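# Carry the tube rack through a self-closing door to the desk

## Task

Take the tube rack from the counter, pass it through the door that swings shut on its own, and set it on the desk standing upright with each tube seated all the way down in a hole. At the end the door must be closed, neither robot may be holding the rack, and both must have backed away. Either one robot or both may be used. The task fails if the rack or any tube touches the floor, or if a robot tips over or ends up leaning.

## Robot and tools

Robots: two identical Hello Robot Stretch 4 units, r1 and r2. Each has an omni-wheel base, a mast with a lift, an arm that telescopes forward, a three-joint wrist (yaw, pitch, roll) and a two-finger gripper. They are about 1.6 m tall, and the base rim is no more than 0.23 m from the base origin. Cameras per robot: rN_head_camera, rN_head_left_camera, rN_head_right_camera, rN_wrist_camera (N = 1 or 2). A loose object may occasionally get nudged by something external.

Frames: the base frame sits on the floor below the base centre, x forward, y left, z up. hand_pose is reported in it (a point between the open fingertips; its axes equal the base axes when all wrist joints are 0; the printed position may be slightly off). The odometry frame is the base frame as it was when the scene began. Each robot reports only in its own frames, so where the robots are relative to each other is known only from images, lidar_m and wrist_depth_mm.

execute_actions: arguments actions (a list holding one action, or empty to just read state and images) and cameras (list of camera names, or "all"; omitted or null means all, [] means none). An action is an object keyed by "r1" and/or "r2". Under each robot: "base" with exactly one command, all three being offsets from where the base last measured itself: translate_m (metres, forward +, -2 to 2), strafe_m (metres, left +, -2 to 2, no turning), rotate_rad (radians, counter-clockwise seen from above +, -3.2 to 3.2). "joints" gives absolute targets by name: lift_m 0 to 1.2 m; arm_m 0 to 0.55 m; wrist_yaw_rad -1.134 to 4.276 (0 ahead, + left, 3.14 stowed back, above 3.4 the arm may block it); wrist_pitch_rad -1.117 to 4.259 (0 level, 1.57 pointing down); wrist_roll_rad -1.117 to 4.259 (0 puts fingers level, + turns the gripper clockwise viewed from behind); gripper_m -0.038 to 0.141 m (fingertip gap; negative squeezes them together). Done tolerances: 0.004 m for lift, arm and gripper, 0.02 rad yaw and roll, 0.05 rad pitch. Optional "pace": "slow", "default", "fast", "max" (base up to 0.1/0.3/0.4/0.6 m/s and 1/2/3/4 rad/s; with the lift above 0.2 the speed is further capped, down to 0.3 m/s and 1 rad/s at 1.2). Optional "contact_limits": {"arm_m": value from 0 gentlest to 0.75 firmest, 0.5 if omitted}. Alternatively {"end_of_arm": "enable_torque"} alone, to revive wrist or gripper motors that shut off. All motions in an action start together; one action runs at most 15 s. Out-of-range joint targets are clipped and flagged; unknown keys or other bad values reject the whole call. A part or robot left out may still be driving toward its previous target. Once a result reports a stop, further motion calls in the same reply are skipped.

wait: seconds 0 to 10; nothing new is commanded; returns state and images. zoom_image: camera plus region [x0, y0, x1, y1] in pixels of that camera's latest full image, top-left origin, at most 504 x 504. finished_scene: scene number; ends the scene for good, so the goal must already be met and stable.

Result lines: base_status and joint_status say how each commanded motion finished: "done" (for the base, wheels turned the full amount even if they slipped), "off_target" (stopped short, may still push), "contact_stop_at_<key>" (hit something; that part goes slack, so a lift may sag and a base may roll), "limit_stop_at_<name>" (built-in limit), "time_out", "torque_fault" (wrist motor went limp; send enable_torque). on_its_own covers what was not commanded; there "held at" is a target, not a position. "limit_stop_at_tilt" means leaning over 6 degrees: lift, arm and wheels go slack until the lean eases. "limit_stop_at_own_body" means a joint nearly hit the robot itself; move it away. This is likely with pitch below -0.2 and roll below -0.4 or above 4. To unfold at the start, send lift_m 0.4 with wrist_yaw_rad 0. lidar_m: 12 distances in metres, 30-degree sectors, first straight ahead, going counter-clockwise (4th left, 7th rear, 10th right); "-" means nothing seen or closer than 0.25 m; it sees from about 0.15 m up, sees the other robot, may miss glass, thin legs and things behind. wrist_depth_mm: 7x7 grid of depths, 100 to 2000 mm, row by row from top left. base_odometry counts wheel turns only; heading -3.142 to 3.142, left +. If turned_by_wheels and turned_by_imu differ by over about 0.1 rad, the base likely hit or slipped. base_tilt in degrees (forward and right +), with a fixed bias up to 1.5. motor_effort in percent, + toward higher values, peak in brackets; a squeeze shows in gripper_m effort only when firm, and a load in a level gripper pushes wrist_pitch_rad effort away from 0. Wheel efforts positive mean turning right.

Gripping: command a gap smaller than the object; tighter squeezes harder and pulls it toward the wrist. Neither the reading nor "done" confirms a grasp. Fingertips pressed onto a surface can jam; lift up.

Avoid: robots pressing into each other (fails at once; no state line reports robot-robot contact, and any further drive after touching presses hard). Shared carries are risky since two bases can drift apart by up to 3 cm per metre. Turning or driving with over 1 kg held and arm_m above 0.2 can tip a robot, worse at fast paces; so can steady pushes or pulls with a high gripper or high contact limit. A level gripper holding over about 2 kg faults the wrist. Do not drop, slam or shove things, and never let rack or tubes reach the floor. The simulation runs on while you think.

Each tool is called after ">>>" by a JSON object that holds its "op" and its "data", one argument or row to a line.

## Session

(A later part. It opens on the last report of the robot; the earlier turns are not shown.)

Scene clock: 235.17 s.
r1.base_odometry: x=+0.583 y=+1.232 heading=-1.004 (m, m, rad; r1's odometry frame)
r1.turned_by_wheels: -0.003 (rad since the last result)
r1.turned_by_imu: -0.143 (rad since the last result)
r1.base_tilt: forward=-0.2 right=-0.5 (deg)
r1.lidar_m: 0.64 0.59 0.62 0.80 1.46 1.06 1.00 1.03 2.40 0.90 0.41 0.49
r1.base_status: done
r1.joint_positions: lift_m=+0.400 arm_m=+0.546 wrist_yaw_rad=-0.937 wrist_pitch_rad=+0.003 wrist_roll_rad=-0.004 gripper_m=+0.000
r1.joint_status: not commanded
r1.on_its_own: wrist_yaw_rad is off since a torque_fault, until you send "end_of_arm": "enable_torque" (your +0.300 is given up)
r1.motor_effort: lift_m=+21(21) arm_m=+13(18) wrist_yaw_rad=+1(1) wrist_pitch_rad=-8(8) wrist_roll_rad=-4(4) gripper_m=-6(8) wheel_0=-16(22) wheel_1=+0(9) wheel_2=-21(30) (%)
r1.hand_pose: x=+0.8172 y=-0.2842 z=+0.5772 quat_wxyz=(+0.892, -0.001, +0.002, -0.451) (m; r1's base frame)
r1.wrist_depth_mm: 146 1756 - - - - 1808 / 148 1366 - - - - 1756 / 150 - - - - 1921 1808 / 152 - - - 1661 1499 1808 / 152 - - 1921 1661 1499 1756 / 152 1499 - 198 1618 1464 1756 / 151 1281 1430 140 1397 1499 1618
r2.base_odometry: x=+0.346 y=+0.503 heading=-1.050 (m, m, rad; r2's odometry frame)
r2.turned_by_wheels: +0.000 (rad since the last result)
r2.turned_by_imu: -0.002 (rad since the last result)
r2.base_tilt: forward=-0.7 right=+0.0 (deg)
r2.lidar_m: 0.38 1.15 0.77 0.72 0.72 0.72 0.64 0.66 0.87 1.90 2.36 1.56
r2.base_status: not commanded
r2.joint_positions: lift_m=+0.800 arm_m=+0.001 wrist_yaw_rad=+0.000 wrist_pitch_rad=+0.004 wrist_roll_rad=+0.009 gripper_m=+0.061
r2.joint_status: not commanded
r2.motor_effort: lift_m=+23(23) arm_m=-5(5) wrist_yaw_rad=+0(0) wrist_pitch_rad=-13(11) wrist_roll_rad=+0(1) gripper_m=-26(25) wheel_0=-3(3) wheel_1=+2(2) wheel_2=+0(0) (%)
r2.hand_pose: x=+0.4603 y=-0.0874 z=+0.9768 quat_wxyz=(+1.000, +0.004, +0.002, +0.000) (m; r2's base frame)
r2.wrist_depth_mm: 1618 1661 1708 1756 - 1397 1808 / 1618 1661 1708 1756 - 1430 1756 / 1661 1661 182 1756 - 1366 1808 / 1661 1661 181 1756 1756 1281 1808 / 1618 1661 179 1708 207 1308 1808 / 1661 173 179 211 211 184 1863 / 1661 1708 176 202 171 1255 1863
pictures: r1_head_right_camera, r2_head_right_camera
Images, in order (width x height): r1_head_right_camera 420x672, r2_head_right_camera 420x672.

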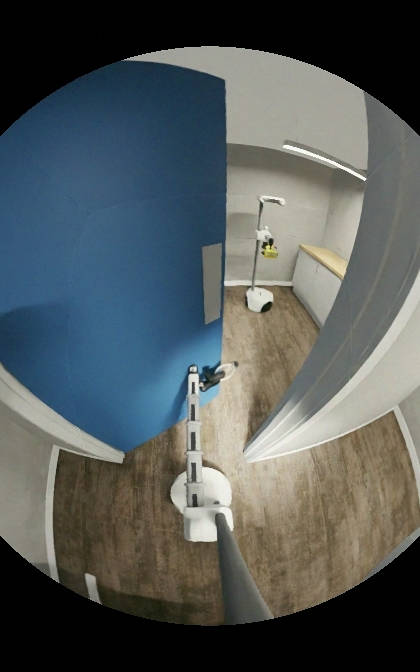

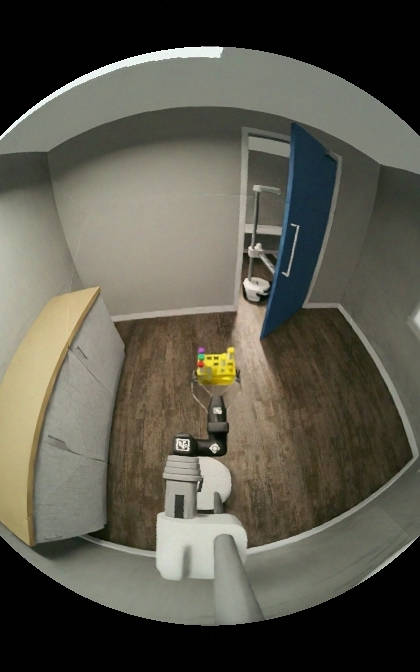

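>>> {"op": "execute_actions", "data": {
  "actions": [
    {"r1":{"base":{"translate_m":0.35},"joints":{"arm_m":0.3},"pace":"slow"}}
  ],
  "cameras": ["r1_head_right_camera","r2_head_right_camera"]
}}

Scene clock: 242.80 s.
r1.base_odometry: x=+0.770 y=+0.936 heading=-1.005 (m, m, rad; r1's odometry frame)
r1.turned_by_wheels: -0.001 (rad since the last result)
r1.turned_by_imu: -0.010 (rad since the last result)
r1.base_tilt: forward=-0.2 right=-0.5 (deg)
r1.lidar_m: 0.42 0.36 0.38 0.46 1.48 1.40 1.35 2.23 0.35 0.32 1.80 1.66
r1.base_status: done
r1.joint_positions: lift_m=+0.400 arm_m=+0.299 wrist_yaw_rad=-0.937 wrist_pitch_rad=+0.003 wrist_roll_rad=-0.004 gripper_m=+0.000
r1.joint_status: all done
r1.on_its_own: wrist_yaw_rad is off since a torque_fault, until you send "end_of_arm": "enable_torque" (your +0.300 is given up)
r1.motor_effort: lift_m=+21(21) arm_m=+3(9) wrist_yaw_rad=+0(1) wrist_pitch_rad=-9(8) wrist_roll_rad=-4(4) gripper_m=-5(5) wheel_0=-4(12) wheel_1=+4(7) wheel_2=-18(25) (%)
r1.hand_pose: x=+0.5709 y=-0.2842 z=+0.5772 quat_wxyz=(+0.892, -0.001, +0.002, -0.451) (m; r1's base frame)
r1.wrist_depth_mm: 1808 - - - - - 1756 / 1863 1576 - - - - 1756 / 1921 - - - - 1921 1808 / 1863 - - 1983 1661 1430 1808 / 1863 - - 1921 1618 1430 1756 / 1756 1430 1537 198 1576 1430 1708 / 1397 1336 1430 140 1430 1430 1576
r2.base_odometry: x=+0.346 y=+0.503 heading=-1.050 (m, m, rad; r2's odometry frame)
r2.turned_by_wheels: +0.000 (rad since the last result)
r2.turned_by_imu: -0.003 (rad since the last result)
r2.base_tilt: forward=-0.8 right=+0.0 (deg)
r2.lidar_m: 0.39 1.17 0.75 0.72 0.73 0.70 0.64 0.65 0.85 1.88 2.39 1.50
r2.base_status: not commanded
r2.joint_positions: lift_m=+0.800 arm_m=+0.001 wrist_yaw_rad=+0.000 wrist_pitch_rad=+0.004 wrist_roll_rad=+0.009 gripper_m=+0.061
r2.joint_status: not commanded
r2.motor_effort: lift_m=+23(23) arm_m=-6(5) wrist_yaw_rad=-1(1) wrist_pitch_rad=-10(11) wrist_roll_rad=-1(2) gripper_m=-24(28) wheel_0=-3(3) wheel_1=+2(2) wheel_2=+0(0) (%)
r2.hand_pose: x=+0.4603 y=-0.0874 z=+0.9768 quat_wxyz=(+1.000, +0.004, +0.002, +0.000) (m; r2's base frame)
r2.wrist_depth_mm: 1618 1661 1708 1756 - - 1661 / 1618 1708 1708 1756 1863 1921 1708 / 1618 1618 181 1708 1863 - 1708 / 1618 1661 181 1708 1756 - 1756 / 1618 1661 180 1756 207 - 1808 / 1661 173 179 211 211 184 1863 / 1661 1661 176 202 171 1160 1863
pictures: r1_head_right_camera, r2_head_right_camera
Images, in order (width x height): r1_head_right_camera 420x672, r2_head_right_camera 420x672.

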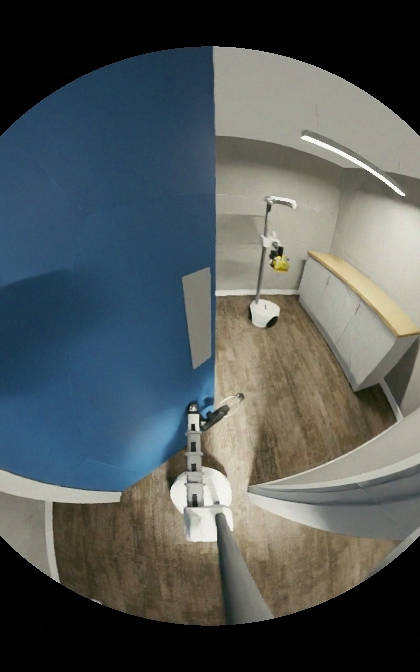

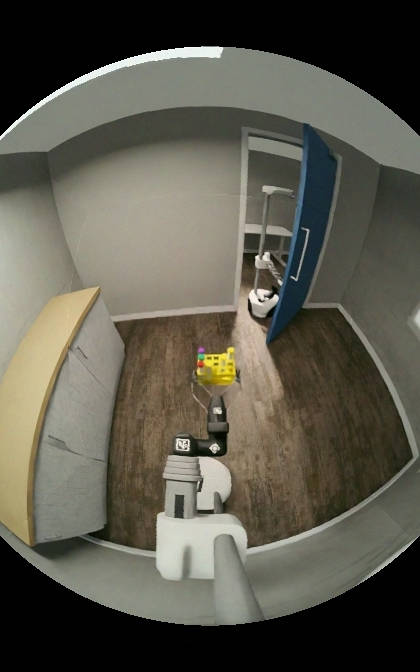

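>>> {"op": "execute_actions", "data": {
  "actions": [
    {"r1":{"base":{"translate_m":0.35},"joints":{"arm_m":0.0},"pace":"slow"}}
  ],
  "cameras": ["r1_head_right_camera","r2_head_right_camera"]
}}

Scene clock: 250.17 s.
r1.base_odometry: x=+0.956 y=+0.641 heading=-1.005 (m, m, rad; r1's odometry frame)
r1.turned_by_wheels: +0.001 (rad since the last result)
r1.turned_by_imu: -0.003 (rad since the last result)
r1.base_tilt: forward=-0.3 right=-0.5 (deg)
r1.lidar_m: 0.25 0.25 - 0.25 0.39 1.80 1.73 0.49 0.48 1.22 1.72 1.35
r1.base_status: done
r1.joint_positions: lift_m=+0.400 arm_m=+0.001 wrist_yaw_rad=-0.936 wrist_pitch_rad=+0.003 wrist_roll_rad=-0.004 gripper_m=+0.000
r1.joint_status: all done
r1.on_its_own: wrist_yaw_rad is off since a torque_fault, until you send "end_of_arm": "enable_torque" (your +0.300 is given up)
r1.motor_effort: lift_m=+20(21) arm_m=-8(7) wrist_yaw_rad=+0(1) wrist_pitch_rad=-7(8) wrist_roll_rad=-4(4) gripper_m=-6(7) wheel_0=+7(11) wheel_1=+15(20) wheel_2=-10(22) (%)
r1.hand_pose: x=+0.2729 y=-0.2842 z=+0.5773 quat_wxyz=(+0.892, -0.001, +0.002, -0.451) (m; r1's base frame)
r1.wrist_depth_mm: 1808 - - - - - 1756 / 1808 1618 - - - - 1756 / 1808 - - - - 1863 1756 / 1756 - - 1983 1661 1499 1756 / 1808 - - 1921 1661 1430 1708 / 1756 1430 1464 199 1576 1397 1756 / 1397 1308 1430 140 1397 1430 1499
r2.base_odometry: x=+0.346 y=+0.503 heading=-1.050 (m, m, rad; r2's odometry frame)
r2.turned_by_wheels: +0.000 (rad since the last result)
r2.turned_by_imu: -0.003 (rad since the last result)
r2.base_tilt: forward=-0.8 right=+0.0 (deg)
r2.lidar_m: 0.39 1.15 0.78 0.72 0.73 0.69 0.62 0.67 0.85 1.88 2.37 1.44
r2.base_status: not commanded
r2.joint_positions: lift_m=+0.800 arm_m=+0.001 wrist_yaw_rad=+0.000 wrist_pitch_rad=+0.004 wrist_roll_rad=+0.009 gripper_m=+0.061
r2.joint_status: not commanded
r2.motor_effort: lift_m=+23(23) arm_m=-5(5) wrist_yaw_rad=-2(1) wrist_pitch_rad=-11(11) wrist_roll_rad=-1(0) gripper_m=-24(27) wheel_0=-3(3) wheel_1=+2(2) wheel_2=+0(0) (%)
r2.hand_pose: x=+0.4603 y=-0.0874 z=+0.9768 quat_wxyz=(+1.000, +0.004, +0.002, +0.000) (m; r2's base frame)
r2.wrist_depth_mm: 1618 1661 1708 1708 - - 1863 / 1618 1708 1708 1756 - 1499 1863 / 1618 1708 182 1708 - - 1863 / 1618 1661 181 1708 1756 - 1464 / 1618 1661 180 1708 207 - 1618 / 1618 173 179 211 211 184 1863 / 1618 1661 177 203 171 - 1863
pictures: r1_head_right_camera, r2_head_right_camera
Images, in order (width x height): r1_head_right_camera 420x672, r2_head_right_camera 420x672.

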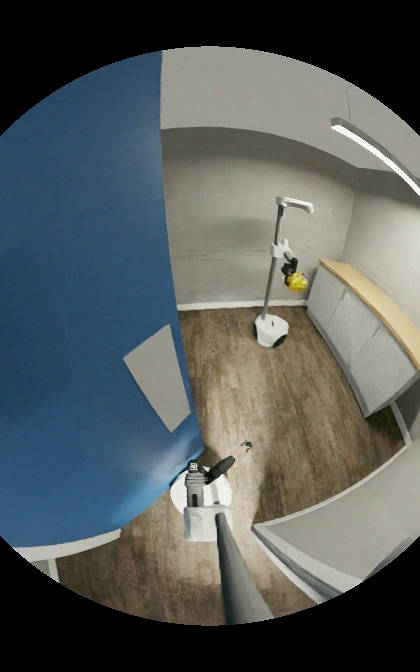

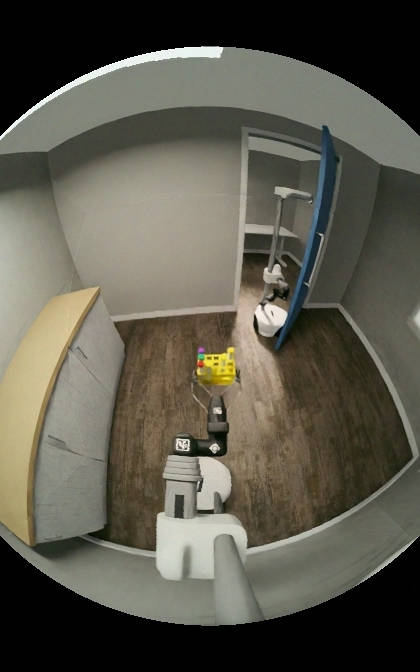

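>>> {"op": "execute_actions", "data": {
  "actions": [
    {"r1":{"end_of_arm":"enable_torque"}}
  ],
  "cameras": []
}}

>>> {"op": "execute_actions", "data": {
  "actions": [
    {"r1":{"base":{"strafe_m":0.35},"pace":"slow"}}
  ],
  "cameras": ["r1_head_right_camera","r2_head_right_camera"]
}}

Scene clock: 256.83 s.
r1.base_odometry: x=+0.956 y=+0.641 heading=-1.005 (m, m, rad; r1's odometry frame)
r1.turned_by_wheels: +0.000 (rad since the last result)
r1.turned_by_imu: +0.001 (rad since the last result)
r1.base_tilt: forward=-0.2 right=-0.5 (deg)
r1.lidar_m: 0.25 0.25 - 0.25 0.37 1.79 1.73 0.48 0.47 1.24 1.72 1.33
r1.base_status: not commanded
r1.joint_positions: lift_m=+0.400 arm_m=+0.001 wrist_yaw_rad=-0.936 wrist_pitch_rad=+0.003 wrist_roll_rad=-0.004 gripper_m=+0.000
r1.joint_status: not commanded
r1.end_of_arm: enable_torque: each motor that was off is on again
r1.on_its_own: wrist_yaw_rad is held at -0.936, not at your +0.300, since a torque_fault
r1.motor_effort: lift_m=+20(20) arm_m=-8(8) wrist_yaw_rad=+0(1) wrist_pitch_rad=-7(8) wrist_roll_rad=-4(4) gripper_m=-7(6) wheel_0=+7(7) wheel_1=+15(15) wheel_2=-10(10) (%)
r1.hand_pose: x=+0.2729 y=-0.2842 z=+0.5773 quat_wxyz=(+0.892, -0.001, +0.002, -0.451) (m; r1's base frame)
r1.wrist_depth_mm: 1756 - - - - - 1756 / 1808 1576 - - - - 1756 / 1808 - - - - 1921 1808 / 1808 - - 1921 1661 1430 1708 / 1808 - - 1983 1661 1464 1756 / 1708 1397 1499 198 1576 1430 1661 / 1430 1281 1464 140 1397 1430 1576
r2.base_odometry: x=+0.346 y=+0.503 heading=-1.050 (m, m, rad; r2's odometry frame)
r2.turned_by_wheels: +0.000 (rad since the last result)
r2.turned_by_imu: -0.001 (rad since the last result)
r2.base_tilt: forward=-0.7 right=+0.0 (deg)
r2.lidar_m: 0.39 1.17 0.79 0.69 0.74 0.70 0.64 0.67 0.85 1.90 2.39 1.44
r2.base_status: not commanded
r2.joint_positions: lift_m=+0.800 arm_m=+0.001 wrist_yaw_rad=+0.000 wrist_pitch_rad=+0.004 wrist_roll_rad=+0.009 gripper_m=+0.061
r2.joint_status: not commanded
r2.motor_effort: lift_m=+23(24) arm_m=-5(5) wrist_yaw_rad=-1(0) wrist_pitch_rad=-10(12) wrist_roll_rad=-1(1) gripper_m=-25(24) wheel_0=-3(3) wheel_1=+2(2) wheel_2=+0(0) (%)
r2.hand_pose: x=+0.4603 y=-0.0874 z=+0.9768 quat_wxyz=(+1.000, +0.004, +0.002, +0.000) (m; r2's base frame)
r2.wrist_depth_mm: 1661 1708 1708 1756 - - 1921 / 1618 1661 1708 1756 - 1499 1863 / 1661 1708 182 1756 - - 1921 / 1618 1618 181 1756 1708 - 1499 / 1618 1661 180 1708 206 - 1618 / 1618 173 179 210 211 184 1863 / 1661 1618 176 202 171 - 1863
pictures: none
No camera images: the call's "cameras" was empty. Leave "cameras" out to get every camera's image.

Scene clock: 261.47 s.
r1.base_odometry: x=+1.251 y=+0.828 heading=-1.005 (m, m, rad; r1's odometry frame)
r1.turned_by_wheels: -0.001 (rad since the last result)
r1.turned_by_imu: -0.001 (rad since the last result)
r1.base_tilt: forward=-0.3 right=-0.5 (deg)
r1.lidar_m: 0.48 0.25 0.25 - 0.25 0.37 1.74 1.77 0.76 1.27 1.65 1.56
r1.base_status: done
r1.joint_positions: lift_m=+0.400 arm_m=+0.001 wrist_yaw_rad=-0.936 wrist_pitch_rad=+0.003 wrist_roll_rad=-0.004 gripper_m=+0.000
r1.joint_status: not commanded
r1.on_its_own: wrist_yaw_rad is held at -0.936, not at your +0.300, since a torque_fault
r1.motor_effort: lift_m=+20(20) arm_m=-8(8) wrist_yaw_rad=+1(1) wrist_pitch_rad=-7(7) wrist_roll_rad=-3(4) gripper_m=-6(5) wheel_0=-15(22) wheel_1=+12(20) wheel_2=-4(10) (%)
r1.hand_pose: x=+0.2729 y=-0.2842 z=+0.5773 quat_wxyz=(+0.892, -0.001, +0.002, -0.451) (m; r1's base frame)
r1.wrist_depth_mm: 1808 - 1863 - - - - / 1756 - - - - - - / 1863 - - - - - - / 1808 - - - - 1708 - / 1808 - - - - 1756 1983 / 1756 1921 1576 198 1921 1708 1983 / 1397 1366 1430 140 1430 1576 1618
r2.base_odometry: x=+0.346 y=+0.503 heading=-1.050 (m, m, rad; r2's odometry frame)
r2.turned_by_wheels: +0.000 (rad since the last result)
r2.turned_by_imu: -0.002 (rad since the last result)
r2.base_tilt: forward=-0.8 right=+0.0 (deg)
r2.lidar_m: 0.39 1.15 0.79 0.71 0.75 0.69 0.64 0.66 0.85 1.85 1.63 1.61
r2.base_status: not commanded
r2.joint_positions: lift_m=+0.800 arm_m=+0.001 wrist_yaw_rad=+0.000 wrist_pitch_rad=+0.004 wrist_roll_rad=+0.009 gripper_m=+0.061
r2.joint_status: not commanded
r2.motor_effort: lift_m=+23(23) arm_m=-5(5) wrist_yaw_rad=+0(0) wrist_pitch_rad=-9(12) wrist_roll_rad=-2(0) gripper_m=-24(26) wheel_0=-3(3) wheel_1=+2(2) wheel_2=+0(0) (%)
r2.hand_pose: x=+0.4603 y=-0.0874 z=+0.9768 quat_wxyz=(+1.000, +0.004, +0.002, +0.000) (m; r2's base frame)
r2.wrist_depth_mm: 1618 1661 1708 1756 - - - / 1661 1661 1708 1756 - - 1499 / 1661 1708 182 1756 - - 1808 / 1661 1661 181 1708 1708 - 1808 / 1661 1661 180 1756 207 - 1756 / 1618 173 179 211 211 184 1464 / 1661 1708 176 202 171 - 1308
pictures: r1_head_right_camera, r2_head_right_camera
Images, in order (width x height): r1_head_right_camera 420x672, r2_head_right_camera 420x672.

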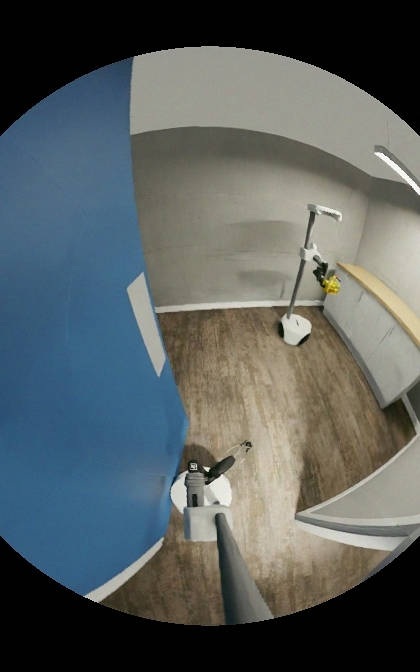

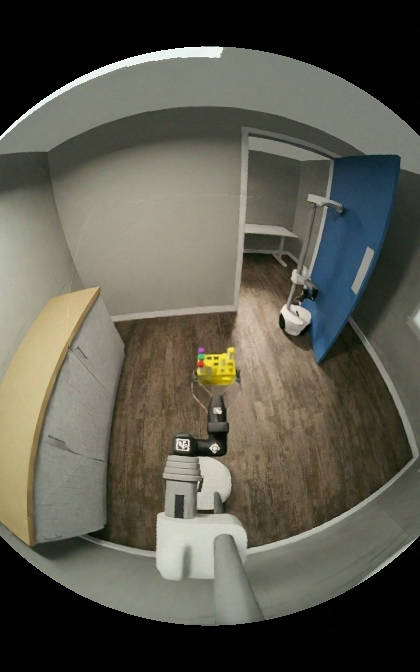

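>>> {"op": "execute_actions", "data": {
  "actions": [
    {"r1":{"base":{"translate_m":0.38},"joints":{"lift_m":0.6,"wrist_yaw_rad":-0.3,"wrist_pitch_rad":1.5},"pace":"slow"}}
  ],
  "cameras": []
}}

>>> {"op": "execute_actions", "data": {
  "actions": [
    {"r1":{"base":{"strafe_m":0.15},"pace":"slow"}}
  ],
  "cameras": ["r1_head_right_camera","r2_head_right_camera","r2_head_camera"]
}}

Scene clock: 270.47 s.
r1.base_odometry: x=+1.455 y=+0.508 heading=-1.005 (m, m, rad; r1's odometry frame)
r1.turned_by_wheels: +0.000 (rad since the last result)
r1.turned_by_imu: +0.000 (rad since the last result)
r1.base_tilt: forward=-0.2 right=-0.5 (deg)
r1.lidar_m: 1.87 0.26 0.25 - 0.25 0.33 2.14 1.00 1.00 1.98 1.29 1.54
r1.base_status: done
r1.joint_positions: lift_m=+0.600 arm_m=+0.001 wrist_yaw_rad=-0.300 wrist_pitch_rad=+1.500 wrist_roll_rad=-0.004 gripper_m=+0.000
r1.joint_status: all done
r1.motor_effort: lift_m=+22(23) arm_m=-7(8) wrist_yaw_rad=+2(8) wrist_pitch_rad=+0(3) wrist_roll_rad=-3(5) gripper_m=-7(6) wheel_0=-3(12) wheel_1=+8(19) wheel_2=-4(9) (%)
r1.hand_pose: x=+0.1659 y=-0.0896 z=+0.4902 quat_wxyz=(+0.724, +0.101, +0.674, -0.108) (m; r1's base frame)
r1.wrist_depth_mm: 768 759 759 759 750 750 750 / 750 750 741 741 732 741 741 / 741 732 732 723 723 723 723 / 723 723 715 715 715 715 715 / 715 699 715 707 707 707 699 / 387 521 492 198 549 691 683 / 373 455 480 140 480 676 676
r2.base_odometry: x=+0.346 y=+0.503 heading=-1.050 (m, m, rad; r2's odometry frame)
r2.turned_by_wheels: +0.000 (rad since the last result)
r2.turned_by_imu: -0.003 (rad since the last result)
r2.base_tilt: forward=-0.8 right=+0.0 (deg)
r2.lidar_m: 0.39 1.17 0.78 0.73 0.75 0.71 0.64 0.66 0.85 1.89 1.57 1.50
r2.base_status: not commanded
r2.joint_positions: lift_m=+0.800 arm_m=+0.001 wrist_yaw_rad=+0.000 wrist_pitch_rad=+0.004 wrist_roll_rad=+0.009 gripper_m=+0.061
r2.joint_status: not commanded
r2.motor_effort: lift_m=+23(23) arm_m=-5(5) wrist_yaw_rad=-1(1) wrist_pitch_rad=-10(11) wrist_roll_rad=-1(2) gripper_m=-29(24) wheel_0=-3(3) wheel_1=+2(2) wheel_2=+0(0) (%)
r2.hand_pose: x=+0.4603 y=-0.0874 z=+0.9768 quat_wxyz=(+1.000, +0.004, +0.002, +0.000) (m; r2's base frame)
r2.wrist_depth_mm: 1661 1661 1661 1756 - - - / 1618 1661 1708 1756 - - - / 1661 1661 182 1756 - - - / 1618 1708 181 1756 1808 - 1983 / 1618 1661 180 1708 207 - 1863 / 1661 173 179 210 211 184 1863 / 1661 1708 177 202 171 - 1708
pictures: none
No camera images: the call's "cameras" was empty. Leave "cameras" out to get every camera's image.

Scene clock: 273.10 s.
r1.base_odometry: x=+1.581 y=+0.588 heading=-1.005 (m, m, rad; r1's odometry frame)
r1.turned_by_wheels: +0.000 (rad since the last result)
r1.turned_by_imu: +0.000 (rad since the last result)
r1.base_tilt: forward=-0.2 right=-0.5 (deg)
r1.lidar_m: 1.86 0.31 0.25 - 0.25 0.25 0.59 2.17 1.11 2.14 1.42 1.66
r1.base_status: done
r1.joint_positions: lift_m=+0.600 arm_m=+0.001 wrist_yaw_rad=-0.300 wrist_pitch_rad=+1.500 wrist_roll_rad=-0.004 gripper_m=+0.000
r1.joint_status: not commanded
r1.motor_effort: lift_m=+22(22) arm_m=-7(7) wrist_yaw_rad=+1(2) wrist_pitch_rad=+1(1) wrist_roll_rad=-5(5) gripper_m=-7(5) wheel_0=-6(16) wheel_1=+7(12) wheel_2=-1(4) (%)
r1.hand_pose: x=+0.1659 y=-0.0896 z=+0.4902 quat_wxyz=(+0.724, +0.101, +0.674, -0.108) (m; r1's base frame)
r1.wrist_depth_mm: 768 759 759 741 750 750 741 / 750 741 750 741 741 732 732 / 732 741 732 732 732 732 723 / 723 723 723 715 715 715 715 / 715 715 707 699 699 699 699 / 439 585 492 198 549 691 683 / 410 484 484 140 477 683 676
r2.base_odometry: x=+0.346 y=+0.503 heading=-1.050 (m, m, rad; r2's odometry frame)
r2.turned_by_wheels: +0.000 (rad since the last result)
r2.turned_by_imu: -0.001 (rad since the last result)
r2.base_tilt: forward=-0.8 right=-0.1 (deg)
r2.lidar_m: 0.37 1.15 0.78 0.71 0.73 0.72 0.64 0.66 0.85 1.90 1.61 1.62
r2.base_status: not commanded
r2.joint_positions: lift_m=+0.800 arm_m=+0.001 wrist_yaw_rad=+0.000 wrist_pitch_rad=+0.004 wrist_roll_rad=+0.009 gripper_m=+0.061
r2.joint_status: not commanded
r2.motor_effort: lift_m=+23(23) arm_m=-6(5) wrist_yaw_rad=-1(0) wrist_pitch_rad=-11(11) wrist_roll_rad=-1(1) gripper_m=-23(26) wheel_0=-3(3) wheel_1=+2(2) wheel_2=+0(0) (%)
r2.hand_pose: x=+0.4603 y=-0.0874 z=+0.9768 quat_wxyz=(+1.000, +0.004, +0.002, +0.000) (m; r2's base frame)
r2.wrist_depth_mm: 1661 1661 1708 1756 - - - / 1661 1661 1661 1756 - - 1921 / 1618 1661 182 1708 - - 1921 / 1661 1661 181 1756 1756 - 1921 / 1618 1708 180 1708 207 - 1863 / 1576 173 179 211 211 184 1921 / 1618 1661 176 202 171 - 1756
pictures: r1_head_right_camera, r2_head_camera, r2_head_right_camera
Images, in order (width x height): r1_head_right_camera 420x672, r2_head_camera 420x560, r2_head_right_camera 420x672.

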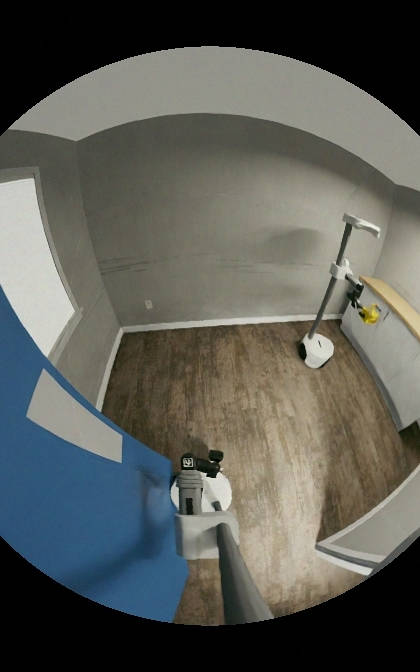

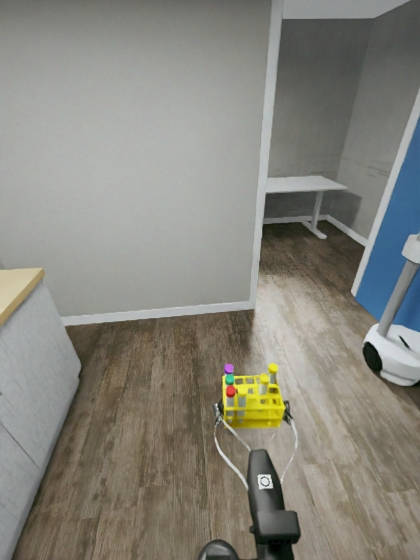

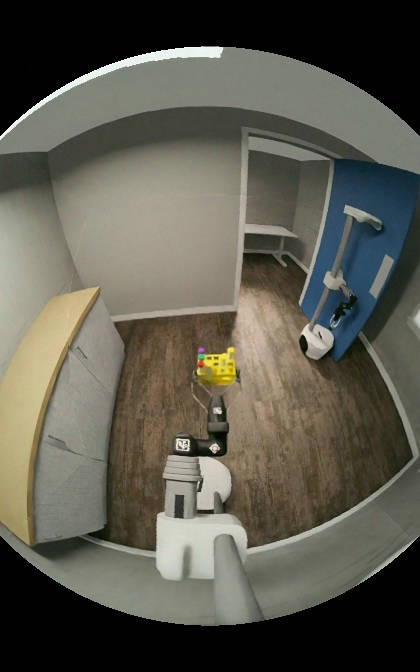

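>>> {"op": "execute_actions", "data": {
  "actions": [
    {"r2":{"base":{"strafe_m":-0.65},"pace":"slow"},"r1":{"base":{"strafe_m":0.08},"pace":"slow"}}
  ],
  "cameras": ["r1_head_right_camera","r2_head_right_camera","r2_head_camera"]
}}

Scene clock: 288.07 s.
r1.base_odometry: x=+1.649 y=+0.631 heading=-1.005 (m, m, rad; r1's odometry frame)
r1.turned_by_wheels: +0.000 (rad since the last result)
r1.turned_by_imu: +0.002 (rad since the last result)
r1.base_tilt: forward=-0.2 right=-0.5 (deg)
r1.lidar_m: 1.85 1.28 0.25 - 0.25 0.25 0.49 2.15 1.16 2.22 2.30 1.02
r1.base_status: done
r1.joint_positions: lift_m=+0.600 arm_m=+0.001 wrist_yaw_rad=-0.300 wrist_pitch_rad=+1.500 wrist_roll_rad=-0.004 gripper_m=+0.000
r1.joint_status: not commanded
r1.motor_effort: lift_m=+21(22) arm_m=-7(7) wrist_yaw_rad=+2(2) wrist_pitch_rad=+1(0) wrist_roll_rad=-4(5) gripper_m=-6(6) wheel_0=-5(10) wheel_1=+7(15) wheel_2=+0(1) (%)
r1.hand_pose: x=+0.1659 y=-0.0896 z=+0.4902 quat_wxyz=(+0.724, +0.101, +0.674, -0.108) (m; r1's base frame)
r1.wrist_depth_mm: 759 759 750 759 750 741 750 / 750 750 750 750 741 750 741 / 732 732 723 732 723 732 723 / 723 723 715 723 715 707 715 / 715 715 707 699 699 691 707 / 473 627 492 198 554 691 691 / 436 504 484 140 480 683 676
r2.base_odometry: x=-0.218 y=+0.180 heading=-1.050 (m, m, rad; r2's odometry frame)
r2.turned_by_wheels: +0.000 (rad since the last result)
r2.turned_by_imu: -0.003 (rad since the last result)
r2.base_tilt: forward=-0.8 right=+0.0 (deg)
r2.lidar_m: 0.40 2.03 1.43 1.35 0.95 0.63 0.56 0.59 0.78 1.68 1.70 1.23
r2.base_status: done
r2.joint_positions: lift_m=+0.800 arm_m=+0.001 wrist_yaw_rad=+0.000 wrist_pitch_rad=+0.004 wrist_roll_rad=+0.009 gripper_m=+0.061
r2.joint_status: not commanded
r2.motor_effort: lift_m=+23(23) arm_m=-5(5) wrist_yaw_rad=-1(0) wrist_pitch_rad=-11(11) wrist_roll_rad=+0(1) gripper_m=-25(23) wheel_0=+1(5) wheel_1=+0(1) wheel_2=+0(0) (%)
r2.hand_pose: x=+0.4603 y=-0.0874 z=+0.9768 quat_wxyz=(+1.000, +0.004, +0.002, +0.000) (m; r2's base frame)
r2.wrist_depth_mm: 1756 1708 1756 - - 1229 1078 / 1708 1708 1756 - - 1537 1229 / 1708 1756 182 - - 1464 1205 / 1661 1756 180 - - 1464 1229 / 1708 1756 180 - 206 1160 1138 / 1708 173 179 211 211 184 960 / 1708 1708 176 202 171 1336 1138
pictures: r1_head_right_camera, r2_head_camera, r2_head_right_camera
Images, in order (width x height): r1_head_right_camera 420x672, r2_head_camera 420x560, r2_head_right_camera 420x672.

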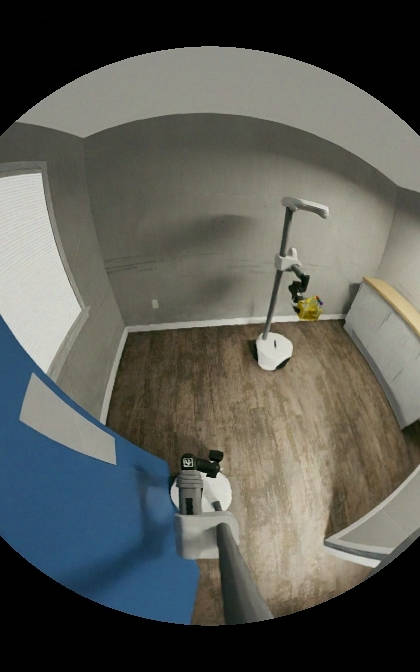

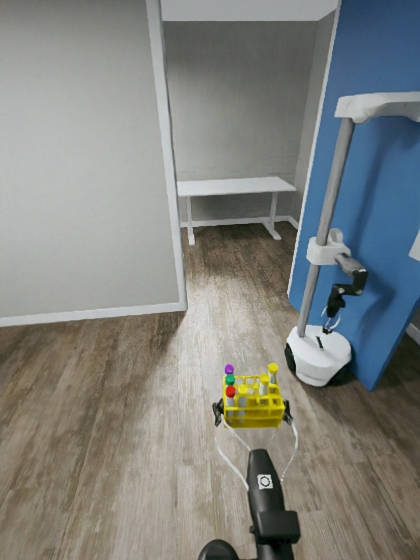

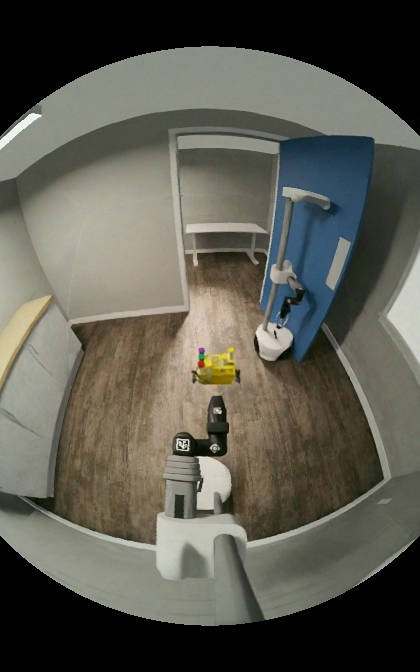

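>>> {"op": "execute_actions", "data": {
  "actions": [
    {"r2":{"base":{"strafe_m":-0.17},"pace":"slow"}}
  ],
  "cameras": []
}}

>>> {"op": "execute_actions", "data": {
  "actions": [
    {"r2":{"base":{"translate_m":0.75},"pace":"slow"}}
  ],
  "cameras": ["r1_head_right_camera","r2_head_right_camera","r2_head_camera"]
}}

Scene clock: 298.73 s.
r1.base_odometry: x=+1.649 y=+0.631 heading=-1.005 (m, m, rad; r1's odometry frame)
r1.turned_by_wheels: +0.000 (rad since the last result)
r1.turned_by_imu: +0.002 (rad since the last result)
r1.base_tilt: forward=-0.2 right=-0.5 (deg)
r1.lidar_m: 1.85 1.28 0.25 - 0.25 0.25 0.48 2.17 1.15 2.21 2.28 0.94
r1.base_status: not commanded
r1.joint_positions: lift_m=+0.600 arm_m=+0.001 wrist_yaw_rad=-0.300 wrist_pitch_rad=+1.500 wrist_roll_rad=-0.004 gripper_m=+0.000
r1.joint_status: not commanded
r1.motor_effort: lift_m=+22(22) arm_m=-7(7) wrist_yaw_rad=+2(2) wrist_pitch_rad=+0(0) wrist_roll_rad=-4(4) gripper_m=-8(7) wheel_0=-5(5) wheel_1=+7(7) wheel_2=+0(0) (%)
r1.hand_pose: x=+0.1659 y=-0.0896 z=+0.4902 quat_wxyz=(+0.724, +0.101, +0.674, -0.108) (m; r1's base frame)
r1.wrist_depth_mm: 768 759 759 759 750 750 750 / 750 741 750 741 732 732 732 / 741 732 723 723 732 723 723 / 723 723 715 715 723 707 707 / 707 707 707 707 707 691 691 / 477 621 488 199 554 691 683 / 436 504 480 140 484 683 676
r2.base_odometry: x=-0.365 y=+0.095 heading=-1.050 (m, m, rad; r2's odometry frame)
r2.turned_by_wheels: +0.000 (rad since the last result)
r2.turned_by_imu: -0.003 (rad since the last result)
r2.base_tilt: forward=-0.8 right=+0.0 (deg)
r2.lidar_m: 0.39 2.02 1.66 1.52 0.93 0.61 0.57 0.59 0.73 1.53 1.56 1.17
r2.base_status: done
r2.joint_positions: lift_m=+0.800 arm_m=+0.001 wrist_yaw_rad=+0.000 wrist_pitch_rad=+0.004 wrist_roll_rad=+0.009 gripper_m=+0.061
r2.joint_status: not commanded
r2.motor_effort: lift_m=+23(23) arm_m=-5(5) wrist_yaw_rad=-2(0) wrist_pitch_rad=-10(11) wrist_roll_rad=-1(1) gripper_m=-27(25) wheel_0=+3(6) wheel_1=-2(3) wheel_2=+0(1) (%)
r2.hand_pose: x=+0.4603 y=-0.0874 z=+0.9768 quat_wxyz=(+1.000, +0.004, +0.002, +0.000) (m; r2's base frame)
r2.wrist_depth_mm: 1708 1756 1808 - - 1060 1060 / 1708 1756 - - - 1366 1060 / 1708 1808 182 - 1205 1336 1042 / 1708 1708 181 - 1160 1336 1025 / 1708 1756 180 - 207 1182 1025 / 1708 173 179 211 211 183 1025 / 1756 1756 176 202 171 960 960
pictures: none
No camera images: the call's "cameras" was empty. Leave "cameras" out to get every camera's image.

Scene clock: 307.50 s.
r1.base_odometry: x=+1.649 y=+0.631 heading=-1.005 (m, m, rad; r1's odometry frame)
r1.turned_by_wheels: +0.000 (rad since the last result)
r1.turned_by_imu: +0.002 (rad since the last result)
r1.base_tilt: forward=-0.2 right=-0.6 (deg)
r1.lidar_m: 1.87 1.28 0.25 - 0.25 0.25 0.49 2.19 1.18 0.41 0.39 0.61
r1.base_status: not commanded
r1.joint_positions: lift_m=+0.600 arm_m=+0.001 wrist_yaw_rad=-0.300 wrist_pitch_rad=+1.500 wrist_roll_rad=-0.004 gripper_m=+0.000
r1.joint_status: not commanded
r1.motor_effort: lift_m=+21(22) arm_m=-7(7) wrist_yaw_rad=+2(2) wrist_pitch_rad=+0(0) wrist_roll_rad=-4(3) gripper_m=-6(4) wheel_0=-5(5) wheel_1=+7(7) wheel_2=+0(0) (%)
r1.hand_pose: x=+0.1659 y=-0.0896 z=+0.4902 quat_wxyz=(+0.724, +0.101, +0.674, -0.108) (m; r1's base frame)
r1.wrist_depth_mm: 759 759 750 750 750 549 525 / 750 741 750 741 741 676 609 / 732 741 732 723 723 723 723 / 723 723 715 715 715 715 707 / 707 707 707 699 699 699 691 / 477 615 488 198 549 691 691 / 436 504 484 140 477 683 676
r2.base_odometry: x=+0.008 y=-0.555 heading=-1.050 (m, m, rad; r2's odometry frame)
r2.turned_by_wheels: +0.000 (rad since the last result)
r2.turned_by_imu: -0.004 (rad since the last result)
r2.base_tilt: forward=-0.8 right=+0.0 (deg)
r2.lidar_m: 0.38 1.29 1.64 1.60 1.64 1.42 1.28 1.32 1.57 1.44 0.53 0.47
r2.base_status: done
r2.joint_positions: lift_m=+0.800 arm_m=+0.001 wrist_yaw_rad=+0.000 wrist_pitch_rad=+0.004 wrist_roll_rad=+0.009 gripper_m=+0.061
r2.joint_status: not commanded
r2.motor_effort: lift_m=+23(24) arm_m=-5(5) wrist_yaw_rad=-1(1) wrist_pitch_rad=-9(9) wrist_roll_rad=+0(1) gripper_m=-24(26) wheel_0=+2(3) wheel_1=+1(3) wheel_2=-2(5) (%)
r2.hand_pose: x=+0.4603 y=-0.0874 z=+0.9768 quat_wxyz=(+1.000, +0.004, +0.002, +0.000) (m; r2's base frame)
r2.wrist_depth_mm: 1008 1042 - - - 1098 831 / 1008 1008 - - - 1078 820 / 1008 1025 182 - - 1078 820 / 1008 1025 179 - - 1060 809 / 1008 1025 180 - 207 1042 809 / 991 173 179 211 211 184 462 / 1025 1008 176 202 171 991 424
pictures: r1_head_right_camera, r2_head_camera, r2_head_right_camera
Images, in order (width x height): r1_head_right_camera 420x672, r2_head_camera 420x560, r2_head_right_camera 420x672.

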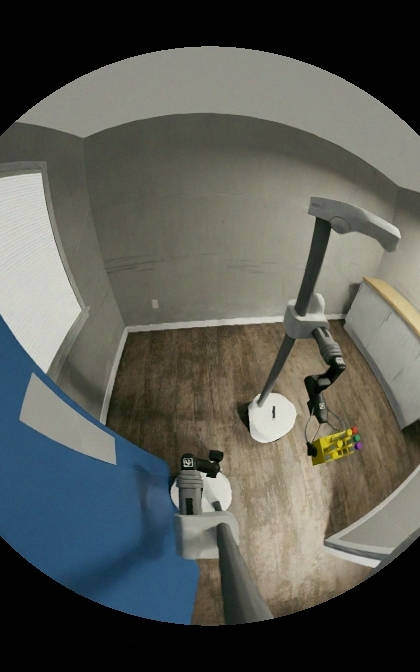

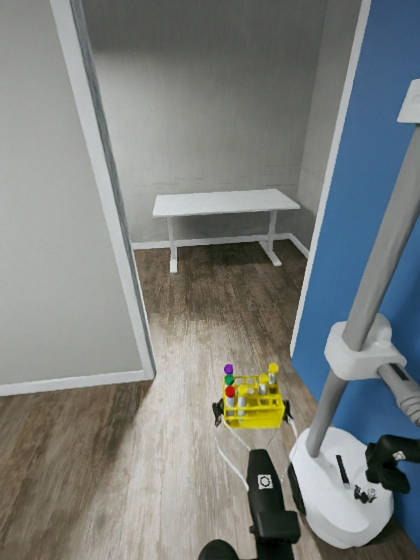

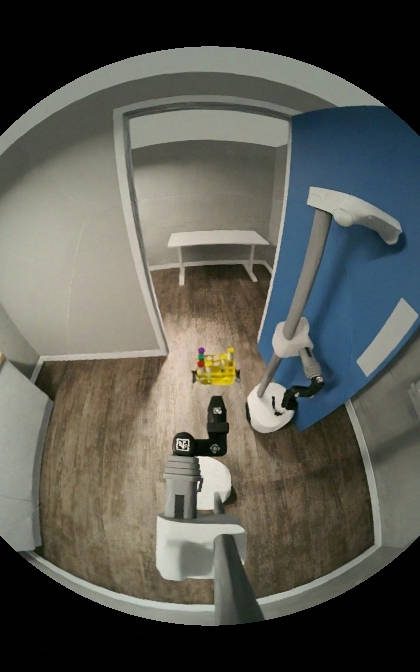

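>>> {"op": "execute_actions", "data": {
  "actions": [
    {"r2":{"base":{"strafe_m":0.04},"pace":"slow"}}
  ],
  "cameras": []
}}

>>> {"op": "execute_actions", "data": {
  "actions": [
    {"r2":{"base":{"translate_m":0.35},"pace":"slow"}}
  ],
  "cameras": ["r1_head_right_camera","r2_head_right_camera","r2_head_camera"]
}}

Scene clock: 313.13 s.
r1.base_odometry: x=+1.649 y=+0.631 heading=-1.005 (m, m, rad; r1's odometry frame)
r1.turned_by_wheels: +0.000 (rad since the last result)
r1.turned_by_imu: +0.001 (rad since the last result)
r1.base_tilt: forward=-0.2 right=-0.5 (deg)
r1.lidar_m: 1.86 1.27 0.25 - 0.27 0.25 0.46 2.17 1.16 0.44 0.45 0.63
r1.base_status: not commanded
r1.joint_positions: lift_m=+0.600 arm_m=+0.001 wrist_yaw_rad=-0.300 wrist_pitch_rad=+1.500 wrist_roll_rad=-0.004 gripper_m=+0.000
r1.joint_status: not commanded
r1.motor_effort: lift_m=+21(22) arm_m=-7(7) wrist_yaw_rad=+1(1) wrist_pitch_rad=+0(1) wrist_roll_rad=-4(4) gripper_m=-6(9) wheel_0=-5(5) wheel_1=+7(7) wheel_2=+0(0) (%)
r1.hand_pose: x=+0.1659 y=-0.0896 z=+0.4902 quat_wxyz=(+0.724, +0.101, +0.674, -0.108) (m; r1's base frame)
r1.wrist_depth_mm: 768 759 750 759 750 585 525 / 750 750 741 732 741 732 621 / 732 732 732 732 732 723 723 / 723 715 715 723 707 707 715 / 707 707 707 699 707 699 699 / 477 621 492 198 549 691 691 / 436 504 480 140 477 676 676
r2.base_odometry: x=+0.043 y=-0.535 heading=-1.050 (m, m, rad; r2's odometry frame)
r2.turned_by_wheels: +0.000 (rad since the last result)
r2.turned_by_imu: -0.002 (rad since the last result)
r2.base_tilt: forward=-0.8 right=+0.0 (deg)
r2.lidar_m: 0.40 1.28 1.64 1.56 1.58 1.40 1.29 1.33 1.61 1.48 0.59 0.47
r2.base_status: done
r2.joint_positions: lift_m=+0.800 arm_m=+0.001 wrist_yaw_rad=+0.000 wrist_pitch_rad=+0.004 wrist_roll_rad=+0.009 gripper_m=+0.061
r2.joint_status: not commanded
r2.motor_effort: lift_m=+23(24) arm_m=-5(5) wrist_yaw_rad=-1(0) wrist_pitch_rad=-9(9) wrist_roll_rad=-1(1) gripper_m=-24(24) wheel_0=-2(6) wheel_1=+2(5) wheel_2=+0(2) (%)
r2.hand_pose: x=+0.4603 y=-0.0874 z=+0.9768 quat_wxyz=(+1.000, +0.004, +0.002, +0.000) (m; r2's base frame)
r2.wrist_depth_mm: 991 1008 - - - 1229 878 / 1008 1025 - - - 1182 854 / 1008 1042 182 - - 1160 866 / 1008 1025 181 - - 1160 854 / 1008 1025 180 - 206 1118 842 / 1008 173 179 208 211 184 842 / 1008 1008 176 202 171 1042 462
pictures: none
No camera images: the call's "cameras" was empty. Leave "cameras" out to get every camera's image.

Scene clock: 317.90 s.
r1.base_odometry: x=+1.649 y=+0.631 heading=-1.005 (m, m, rad; r1's odometry frame)
r1.turned_by_wheels: +0.000 (rad since the last result)
r1.turned_by_imu: +0.001 (rad since the last result)
r1.base_tilt: forward=-0.3 right=-0.5 (deg)
r1.lidar_m: 1.87 1.27 0.25 - 0.25 0.25 0.46 2.15 0.42 0.42 0.42 1.96
r1.base_status: not commanded
r1.joint_positions: lift_m=+0.600 arm_m=+0.001 wrist_yaw_rad=-0.300 wrist_pitch_rad=+1.500 wrist_roll_rad=-0.004 gripper_m=+0.000
r1.joint_status: not commanded
r1.motor_effort: lift_m=+22(22) arm_m=-7(7) wrist_yaw_rad=+1(1) wrist_pitch_rad=+0(0) wrist_roll_rad=-3(4) gripper_m=-7(7) wheel_0=-5(5) wheel_1=+7(7) wheel_2=+0(0) (%)
r1.hand_pose: x=+0.1659 y=-0.0896 z=+0.4902 quat_wxyz=(+0.724, +0.101, +0.674, -0.108) (m; r1's base frame)
r1.wrist_depth_mm: 768 759 750 750 759 750 750 / 750 750 741 750 741 741 512 / 741 732 741 732 723 609 508 / 723 723 723 723 707 634 504 / 715 715 707 699 699 691 530 / 477 621 488 198 554 699 683 / 436 508 480 140 477 683 668
r2.base_odometry: x=+0.217 y=-0.839 heading=-1.050 (m, m, rad; r2's odometry frame)
r2.turned_by_wheels: +0.000 (rad since the last result)
r2.turned_by_imu: -0.002 (rad since the last result)
r2.base_tilt: forward=-0.8 right=+0.0 (deg)
r2.lidar_m: 0.38 0.93 1.18 1.60 1.62 1.78 1.66 1.69 1.57 0.43 0.41 0.96
r2.base_status: done
r2.joint_positions: lift_m=+0.800 arm_m=+0.001 wrist_yaw_rad=+0.000 wrist_pitch_rad=+0.004 wrist_roll_rad=+0.009 gripper_m=+0.061
r2.joint_status: not commanded
r2.motor_effort: lift_m=+23(23) arm_m=-5(5) wrist_yaw_rad=+0(1) wrist_pitch_rad=-10(11) wrist_roll_rad=-1(1) gripper_m=-24(26) wheel_0=+2(4) wheel_1=+0(7) wheel_2=-2(5) (%)
r2.hand_pose: x=+0.4603 y=-0.0874 z=+0.9768 quat_wxyz=(+1.000, +0.004, +0.002, +0.000) (m; r2's base frame)
r2.wrist_depth_mm: 676 - - - - - 788 / 668 - - - - - 778 / 676 - 182 - - - 768 / 676 - 181 - - - 768 / 676 - 180 - 206 - 768 / 668 173 179 208 211 184 732 / 661 - 176 203 171 - 699
pictures: r1_head_right_camera, r2_head_camera, r2_head_right_camera
Images, in order (width x height): r1_head_right_camera 420x672, r2_head_camera 420x560, r2_head_right_camera 420x672.

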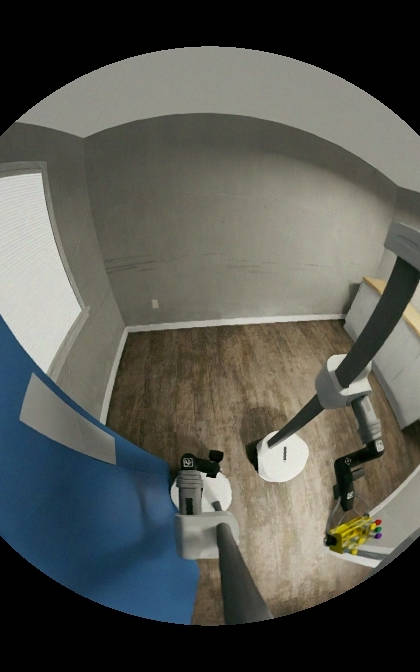

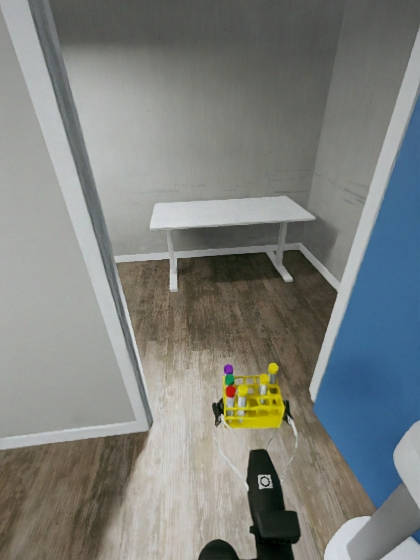

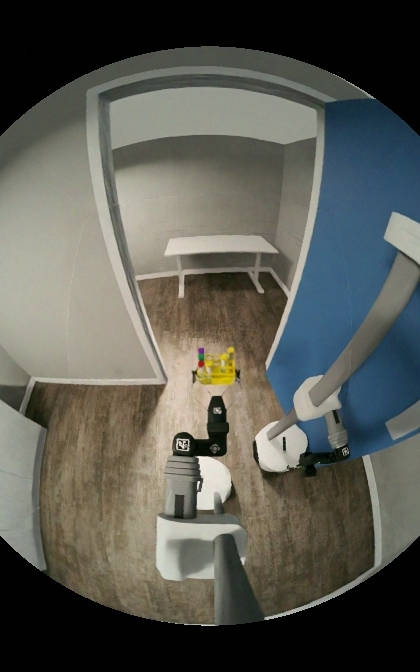

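>>> {"op": "execute_actions", "data": {
  "actions": [
    {"r2":{"base":{"translate_m":0.35},"pace":"slow"}}
  ],
  "cameras": []
}}

>>> {"op": "execute_actions", "data": {
  "actions": [
    {"r2":{"base":{"strafe_m":-0.07},"pace":"slow"}}
  ],
  "cameras": ["r2_head_right_camera","r2_head_camera"]
}}

Scene clock: 327.33 s.
r1.base_odometry: x=+1.649 y=+0.631 heading=-1.005 (m, m, rad; r1's odometry frame)
r1.turned_by_wheels: +0.000 (rad since the last result)
r1.turned_by_imu: +0.002 (rad since the last result)
r1.base_tilt: forward=-0.2 right=-0.6 (deg)
r1.lidar_m: 1.85 1.27 0.25 - 0.25 0.25 0.47 0.60 0.39 0.38 2.28 1.95
r1.base_status: not commanded
r1.joint_positions: lift_m=+0.600 arm_m=+0.001 wrist_yaw_rad=-0.300 wrist_pitch_rad=+1.500 wrist_roll_rad=-0.004 gripper_m=+0.000
r1.joint_status: not commanded
r1.motor_effort: lift_m=+22(22) arm_m=-7(7) wrist_yaw_rad=+2(2) wrist_pitch_rad=+1(0) wrist_roll_rad=-5(4) gripper_m=-5(7) wheel_0=-5(5) wheel_1=+7(7) wheel_2=+0(0) (%)
r1.hand_pose: x=+0.1659 y=-0.0896 z=+0.4902 quat_wxyz=(+0.724, +0.101, +0.674, -0.108) (m; r1's base frame)
r1.wrist_depth_mm: 759 759 768 759 750 750 750 / 750 750 741 741 741 741 741 / 741 732 723 732 732 723 723 / 723 732 715 715 707 715 707 / 715 715 707 707 707 691 699 / 473 627 488 198 554 691 544 / 436 504 480 140 480 668 517
r2.base_odometry: x=+0.391 y=-1.142 heading=-1.049 (m, m, rad; r2's odometry frame)
r2.turned_by_wheels: +0.000 (rad since the last result)
r2.turned_by_imu: -0.004 (rad since the last result)
r2.base_tilt: forward=-0.8 right=+0.0 (deg)
r2.lidar_m: 0.40 0.64 0.75 1.62 1.67 2.16 2.00 2.04 0.39 0.36 0.70 0.49
r2.base_status: done
r2.joint_positions: lift_m=+0.800 arm_m=+0.001 wrist_yaw_rad=+0.000 wrist_pitch_rad=+0.004 wrist_roll_rad=+0.009 gripper_m=+0.061
r2.joint_status: not commanded
r2.motor_effort: lift_m=+23(23) arm_m=-5(6) wrist_yaw_rad=+0(0) wrist_pitch_rad=-12(12) wrist_roll_rad=-1(2) gripper_m=-24(23) wheel_0=+2(4) wheel_1=+2(4) wheel_2=-2(6) (%)
r2.hand_pose: x=+0.4603 y=-0.0874 z=+0.9768 quat_wxyz=(+1.000, +0.004, +0.002, +0.000) (m; r2's base frame)
r2.wrist_depth_mm: - - - - - - 1808 / - - - - - - 1808 / - - 185 - - - 1756 / - - 182 - - - 1808 / - - 181 1808 207 - 1756 / - 173 180 207 211 184 1708 / - - 176 202 171 - 1618
pictures: none
No camera images: the call's "cameras" was empty. Leave "cameras" out to get every camera's image.

Scene clock: 329.17 s.
r1.base_odometry: x=+1.649 y=+0.631 heading=-1.005 (m, m, rad; r1's odometry frame)
r1.turned_by_wheels: +0.000 (rad since the last result)
r1.turned_by_imu: +0.000 (rad since the last result)
r1.base_tilt: forward=-0.2 right=-0.4 (deg)
r1.lidar_m: 1.84 1.28 0.25 - 0.25 0.25 0.46 0.53 0.33 0.32 2.30 1.96
r1.base_status: not commanded
r1.joint_positions: lift_m=+0.600 arm_m=+0.001 wrist_yaw_rad=-0.300 wrist_pitch_rad=+1.500 wrist_roll_rad=-0.004 gripper_m=+0.000
r1.joint_status: not commanded
r1.motor_effort: lift_m=+22(22) arm_m=-7(7) wrist_yaw_rad=+2(1) wrist_pitch_rad=+0(1) wrist_roll_rad=-4(4) gripper_m=-7(5) wheel_0=-5(5) wheel_1=+7(7) wheel_2=+0(0) (%)
r1.hand_pose: x=+0.1659 y=-0.0896 z=+0.4902 quat_wxyz=(+0.724, +0.101, +0.674, -0.108) (m; r1's base frame)
r1.wrist_depth_mm: 768 759 750 750 750 750 750 / 750 750 750 741 741 741 732 / 741 732 732 732 723 723 723 / 723 723 723 715 715 715 707 / 707 715 707 707 699 699 691 / 477 621 492 199 559 647 488 / 436 504 484 140 477 544 477
r2.base_odometry: x=+0.331 y=-1.177 heading=-1.049 (m, m, rad; r2's odometry frame)
r2.turned_by_wheels: +0.000 (rad since the last result)
r2.turned_by_imu: -0.001 (rad since the last result)
r2.base_tilt: forward=-0.7 right=+0.0 (deg)
r2.lidar_m: 0.39 0.69 0.76 1.68 1.72 2.17 1.99 2.03 0.32 0.31 0.63 0.47
r2.base_status: done
r2.joint_positions: lift_m=+0.800 arm_m=+0.001 wrist_yaw_rad=+0.000 wrist_pitch_rad=+0.004 wrist_roll_rad=+0.009 gripper_m=+0.061
r2.joint_status: not commanded
r2.motor_effort: lift_m=+23(23) arm_m=-5(5) wrist_yaw_rad=-2(1) wrist_pitch_rad=-10(10) wrist_roll_rad=-1(1) gripper_m=-24(24) wheel_0=+2(6) wheel_1=-1(0) wheel_2=-1(2) (%)
r2.hand_pose: x=+0.4603 y=-0.0874 z=+0.9768 quat_wxyz=(+1.000, +0.004, +0.002, +0.000) (m; r2's base frame)
r2.wrist_depth_mm: - - - - - - 1661 / - - - - - - 1618 / - - 182 - - - 1618 / - - 181 - - - 1661 / - - 180 1756 207 - 1618 / - 173 179 210 211 185 1618 / - - 176 202 171 - 1537
pictures: r2_head_camera, r2_head_right_camera
Images, in order (width x height): r2_head_camera 420x560, r2_head_right_camera 420x672.

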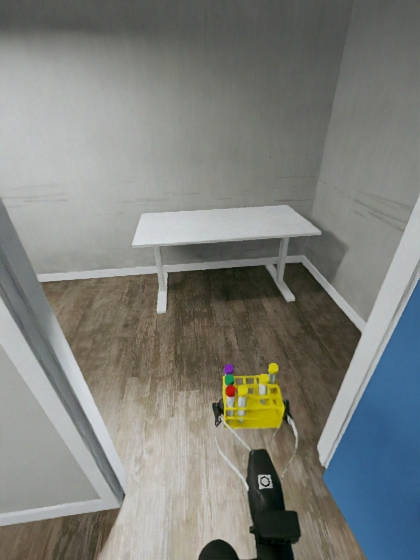

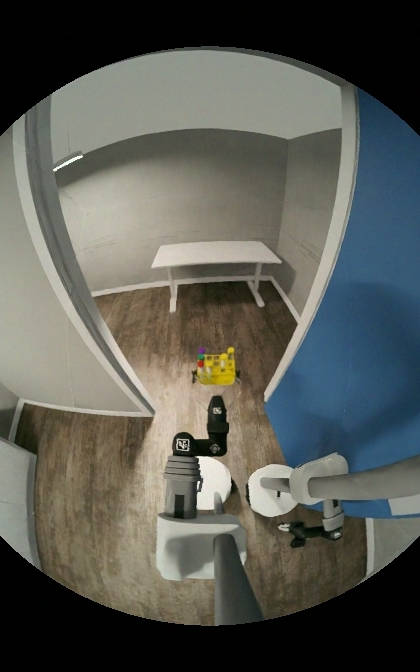

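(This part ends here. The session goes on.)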